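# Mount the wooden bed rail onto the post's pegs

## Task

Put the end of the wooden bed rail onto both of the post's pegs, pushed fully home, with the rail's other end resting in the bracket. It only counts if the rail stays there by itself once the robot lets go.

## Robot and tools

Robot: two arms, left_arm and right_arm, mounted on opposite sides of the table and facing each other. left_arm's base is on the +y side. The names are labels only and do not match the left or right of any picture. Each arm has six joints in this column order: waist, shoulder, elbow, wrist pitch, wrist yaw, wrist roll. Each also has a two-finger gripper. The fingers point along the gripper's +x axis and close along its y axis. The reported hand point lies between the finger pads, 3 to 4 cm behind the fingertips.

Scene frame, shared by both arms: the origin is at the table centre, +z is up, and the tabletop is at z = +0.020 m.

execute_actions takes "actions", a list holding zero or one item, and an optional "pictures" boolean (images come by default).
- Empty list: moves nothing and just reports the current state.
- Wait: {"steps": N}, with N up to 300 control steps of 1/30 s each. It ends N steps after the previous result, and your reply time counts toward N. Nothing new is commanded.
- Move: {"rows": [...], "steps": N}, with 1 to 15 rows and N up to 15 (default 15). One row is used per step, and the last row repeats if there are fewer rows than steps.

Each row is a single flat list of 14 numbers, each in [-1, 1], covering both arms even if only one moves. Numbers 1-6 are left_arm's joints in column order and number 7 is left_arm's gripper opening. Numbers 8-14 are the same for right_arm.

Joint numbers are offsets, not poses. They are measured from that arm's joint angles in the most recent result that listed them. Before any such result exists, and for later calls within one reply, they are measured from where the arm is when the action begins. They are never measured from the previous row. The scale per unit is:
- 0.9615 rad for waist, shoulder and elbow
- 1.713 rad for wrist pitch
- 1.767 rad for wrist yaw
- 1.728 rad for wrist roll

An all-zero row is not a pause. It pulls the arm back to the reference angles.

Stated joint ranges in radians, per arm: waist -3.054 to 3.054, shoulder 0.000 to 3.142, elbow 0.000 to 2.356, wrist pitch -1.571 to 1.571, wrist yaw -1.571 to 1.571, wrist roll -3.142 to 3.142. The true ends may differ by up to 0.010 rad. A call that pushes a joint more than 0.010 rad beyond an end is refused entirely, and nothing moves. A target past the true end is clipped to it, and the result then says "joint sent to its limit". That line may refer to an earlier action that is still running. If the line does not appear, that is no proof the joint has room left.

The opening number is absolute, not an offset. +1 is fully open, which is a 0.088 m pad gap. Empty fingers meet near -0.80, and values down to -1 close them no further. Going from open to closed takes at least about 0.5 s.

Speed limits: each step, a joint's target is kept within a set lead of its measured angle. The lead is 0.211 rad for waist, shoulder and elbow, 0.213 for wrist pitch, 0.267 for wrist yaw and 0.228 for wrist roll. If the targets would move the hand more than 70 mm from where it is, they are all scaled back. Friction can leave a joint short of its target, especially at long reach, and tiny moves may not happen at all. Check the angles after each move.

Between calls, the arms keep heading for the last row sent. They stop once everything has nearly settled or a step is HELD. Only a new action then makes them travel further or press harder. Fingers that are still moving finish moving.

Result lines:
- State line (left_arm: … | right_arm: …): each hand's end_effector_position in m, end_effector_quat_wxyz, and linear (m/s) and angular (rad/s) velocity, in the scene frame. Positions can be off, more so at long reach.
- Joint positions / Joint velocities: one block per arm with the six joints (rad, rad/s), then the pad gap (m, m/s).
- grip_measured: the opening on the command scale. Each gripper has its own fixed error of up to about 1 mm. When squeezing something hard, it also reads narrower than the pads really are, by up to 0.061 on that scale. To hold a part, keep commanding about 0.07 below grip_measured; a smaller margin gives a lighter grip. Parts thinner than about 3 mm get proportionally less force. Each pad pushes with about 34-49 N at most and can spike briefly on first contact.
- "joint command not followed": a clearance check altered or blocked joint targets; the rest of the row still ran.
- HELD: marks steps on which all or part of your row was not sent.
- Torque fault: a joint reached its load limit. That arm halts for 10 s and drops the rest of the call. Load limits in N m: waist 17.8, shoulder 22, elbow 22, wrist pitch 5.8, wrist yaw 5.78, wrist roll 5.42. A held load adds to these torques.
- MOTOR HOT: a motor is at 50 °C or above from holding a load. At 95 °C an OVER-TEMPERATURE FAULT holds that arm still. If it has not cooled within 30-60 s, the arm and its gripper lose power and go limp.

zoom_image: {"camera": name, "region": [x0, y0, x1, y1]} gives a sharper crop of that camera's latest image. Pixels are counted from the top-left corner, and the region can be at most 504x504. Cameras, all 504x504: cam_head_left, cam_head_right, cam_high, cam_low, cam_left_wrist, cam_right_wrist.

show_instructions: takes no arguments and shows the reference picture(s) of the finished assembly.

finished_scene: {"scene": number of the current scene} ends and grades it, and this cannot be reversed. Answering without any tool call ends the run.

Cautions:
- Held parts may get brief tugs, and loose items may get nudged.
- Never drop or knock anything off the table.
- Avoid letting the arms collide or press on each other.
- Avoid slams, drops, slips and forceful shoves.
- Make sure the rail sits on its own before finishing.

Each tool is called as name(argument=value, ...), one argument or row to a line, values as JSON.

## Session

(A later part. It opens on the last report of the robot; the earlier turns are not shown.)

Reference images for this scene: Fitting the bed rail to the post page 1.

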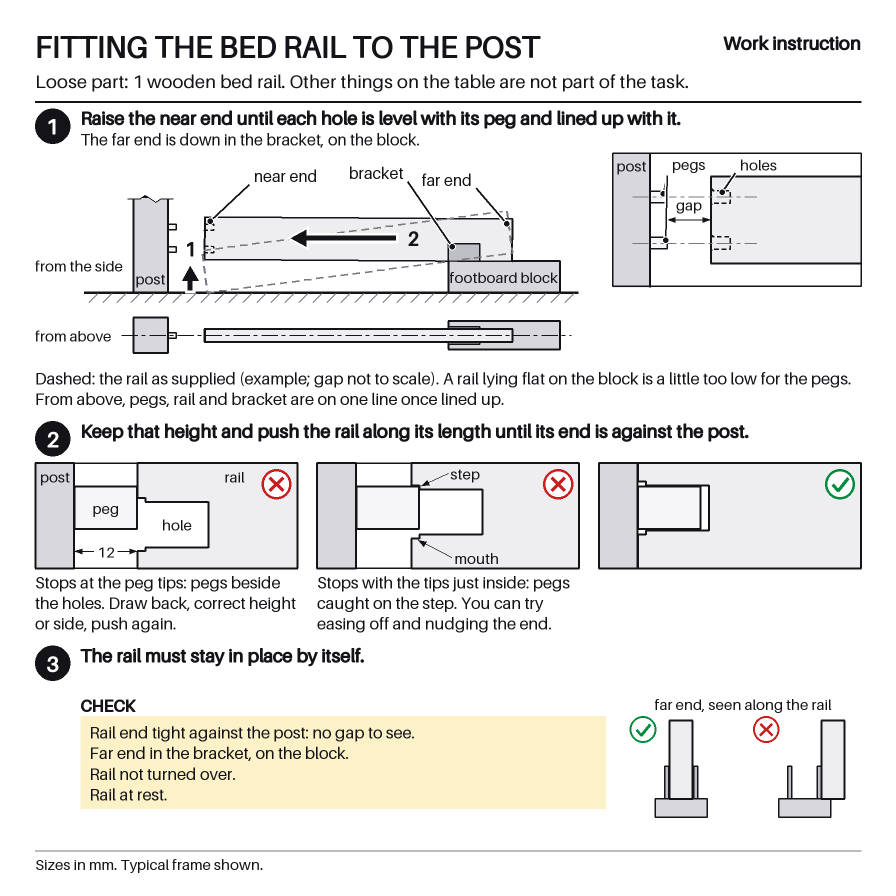

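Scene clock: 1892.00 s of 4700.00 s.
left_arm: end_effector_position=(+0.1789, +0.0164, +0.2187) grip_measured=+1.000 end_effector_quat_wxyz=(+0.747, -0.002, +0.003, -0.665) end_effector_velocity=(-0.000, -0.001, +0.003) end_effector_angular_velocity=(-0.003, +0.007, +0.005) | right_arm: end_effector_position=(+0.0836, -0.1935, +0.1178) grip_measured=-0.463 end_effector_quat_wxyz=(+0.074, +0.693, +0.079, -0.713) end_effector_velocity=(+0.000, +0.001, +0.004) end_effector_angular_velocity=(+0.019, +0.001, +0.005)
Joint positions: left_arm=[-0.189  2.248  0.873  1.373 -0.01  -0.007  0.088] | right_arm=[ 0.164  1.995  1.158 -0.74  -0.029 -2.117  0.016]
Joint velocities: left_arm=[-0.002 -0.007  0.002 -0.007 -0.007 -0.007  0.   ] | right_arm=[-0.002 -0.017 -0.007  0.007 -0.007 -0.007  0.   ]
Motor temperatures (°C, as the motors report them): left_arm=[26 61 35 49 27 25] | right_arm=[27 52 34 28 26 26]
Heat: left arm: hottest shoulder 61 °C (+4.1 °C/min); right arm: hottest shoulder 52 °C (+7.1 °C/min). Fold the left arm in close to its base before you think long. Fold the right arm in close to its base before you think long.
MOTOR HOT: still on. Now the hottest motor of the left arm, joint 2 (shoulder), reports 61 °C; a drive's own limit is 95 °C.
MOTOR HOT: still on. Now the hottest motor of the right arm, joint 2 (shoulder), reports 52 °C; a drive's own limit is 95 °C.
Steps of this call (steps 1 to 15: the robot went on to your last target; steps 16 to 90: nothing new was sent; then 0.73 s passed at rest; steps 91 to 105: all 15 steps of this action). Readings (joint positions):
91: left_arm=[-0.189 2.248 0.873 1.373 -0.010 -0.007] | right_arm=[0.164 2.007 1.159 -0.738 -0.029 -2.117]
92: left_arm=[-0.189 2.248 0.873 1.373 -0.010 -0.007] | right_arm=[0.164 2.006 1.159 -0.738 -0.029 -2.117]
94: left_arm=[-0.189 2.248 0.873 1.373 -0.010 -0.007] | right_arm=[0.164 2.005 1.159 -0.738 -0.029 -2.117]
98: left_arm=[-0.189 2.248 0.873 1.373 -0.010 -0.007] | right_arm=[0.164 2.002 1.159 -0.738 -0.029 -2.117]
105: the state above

execute_actions(
  actions=[],
)

zoom_image(
  camera="cam_left_wrist",
  region=[170,250,330,410],
)

zoom_image(
  camera="cam_high",
  region=[120,270,200,350],
)

Scene clock: 1894.03 s of 4700.00 s.
left_arm: end_effector_position=(+0.1789, +0.0164, +0.2187) grip_measured=+1.000 end_effector_quat_wxyz=(+0.747, -0.002, +0.003, -0.665) end_effector_velocity=(-0.000, -0.001, +0.000) end_effector_angular_velocity=(-0.000, +0.022, +0.005) | right_arm: end_effector_position=(+0.0835, -0.1936, +0.1178) grip_measured=-0.463 end_effector_quat_wxyz=(+0.074, +0.693, +0.079, -0.713) end_effector_velocity=(-0.001, -0.002, +0.000) end_effector_angular_velocity=(-0.004, +0.009, +0.005)
Joint positions: left_arm=[-0.189  2.248  0.873  1.373 -0.01  -0.007  0.088] | right_arm=[ 0.164  1.994  1.158 -0.74  -0.029 -2.117  0.016]
Joint velocities: left_arm=[-0.002 -0.002  0.002 -0.007 -0.007 -0.022  0.   ] | right_arm=[-0.002 -0.002 -0.002 -0.007 -0.007 -0.007 -0.   ]
Motor temperatures (°C, as the motors report them): left_arm=[26 61 35 49 27 25] | right_arm=[27 53 34 28 26 26]
Heat: left arm: hottest shoulder 61 °C (+4.0 °C/min); right arm: hottest shoulder 53 °C (+8.0 °C/min). Fold the left arm in close to its base before you think long. Fold the right arm in close to its base before you think long.
MOTOR HOT: still on. Now the hottest motor of the left arm, joint 2 (shoulder), reports 61 °C; a drive's own limit is 95 °C.
MOTOR HOT: still on. Now the hottest motor of the right arm, joint 2 (shoulder), reports 53 °C; a drive's own limit is 95 °C.
Steps of this call (steps 1 to 15: the robot went on to your last target; steps 16 to 61: nothing new was sent). Readings (joint positions):
1: left_arm=[-0.189 2.248 0.873 1.373 -0.010 -0.007] | right_arm=[0.164 1.994 1.158 -0.740 -0.029 -2.117]
2: left_arm=[-0.189 2.248 0.873 1.373 -0.010 -0.007] | right_arm=[0.164 1.994 1.158 -0.740 -0.029 -2.117]
4: left_arm=[-0.189 2.248 0.873 1.373 -0.010 -0.007] | right_arm=[0.164 1.994 1.158 -0.740 -0.029 -2.117]
8: left_arm=[-0.189 2.248 0.873 1.373 -0.010 -0.007] | right_arm=[0.164 1.994 1.158 -0.740 -0.029 -2.117]
61: the state above
All arms were judged still, so your last target was given up. Only a new action makes them travel on or press farther. Fingers that are still opening or closing keep moving.

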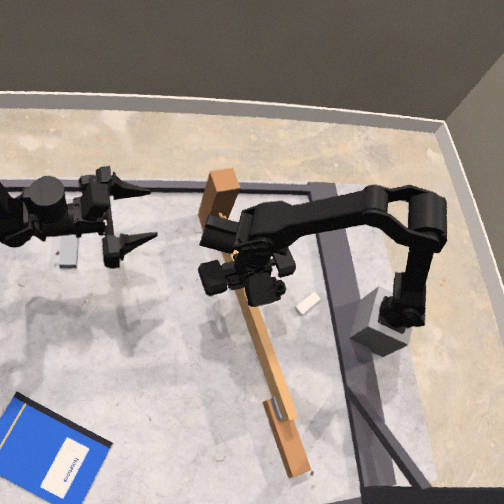

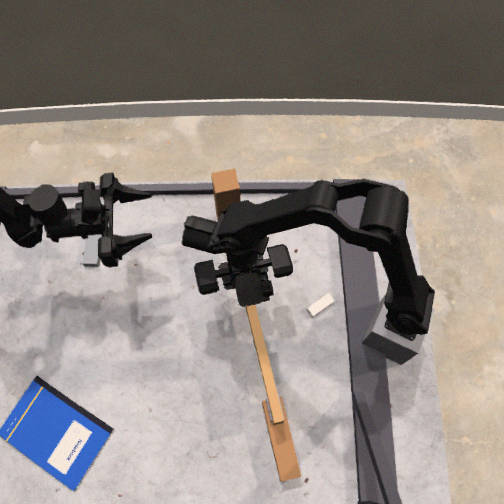

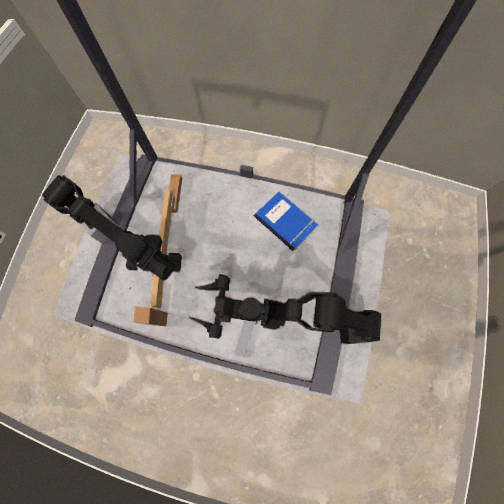

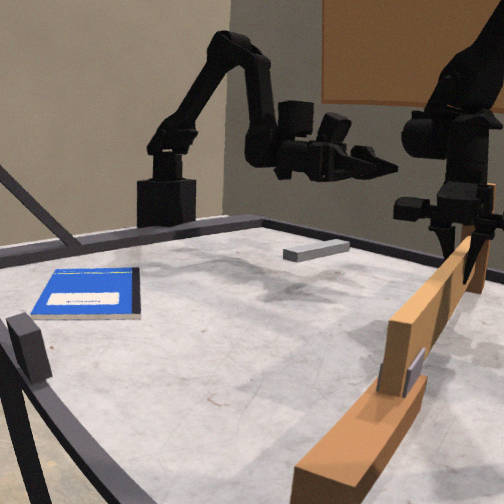

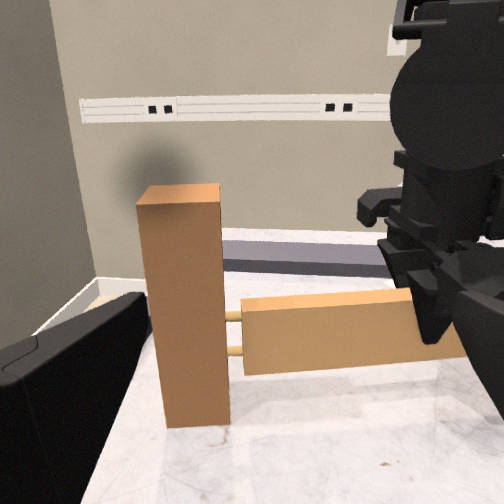

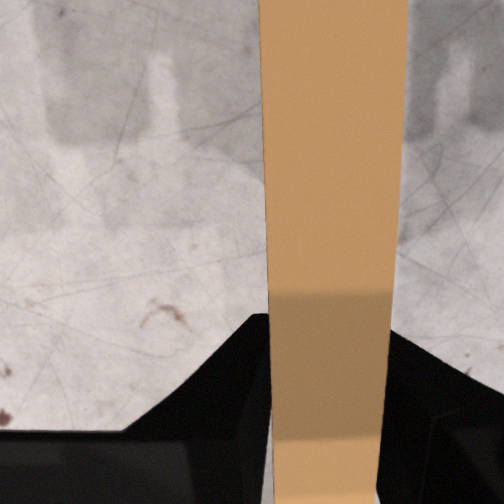

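Region (170, 250, 330, 410) of cam_left_wrist's 504x504 image, scaled by 3.150, with more detail than that image has.

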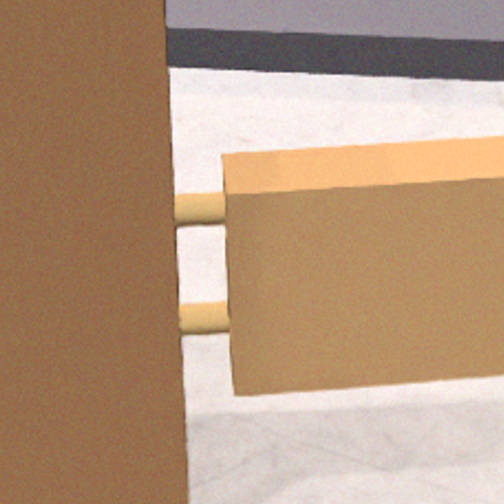

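Region (120, 270, 200, 350) of cam_high's 504x504 image, scaled by 6.300, with more detail than that image has.

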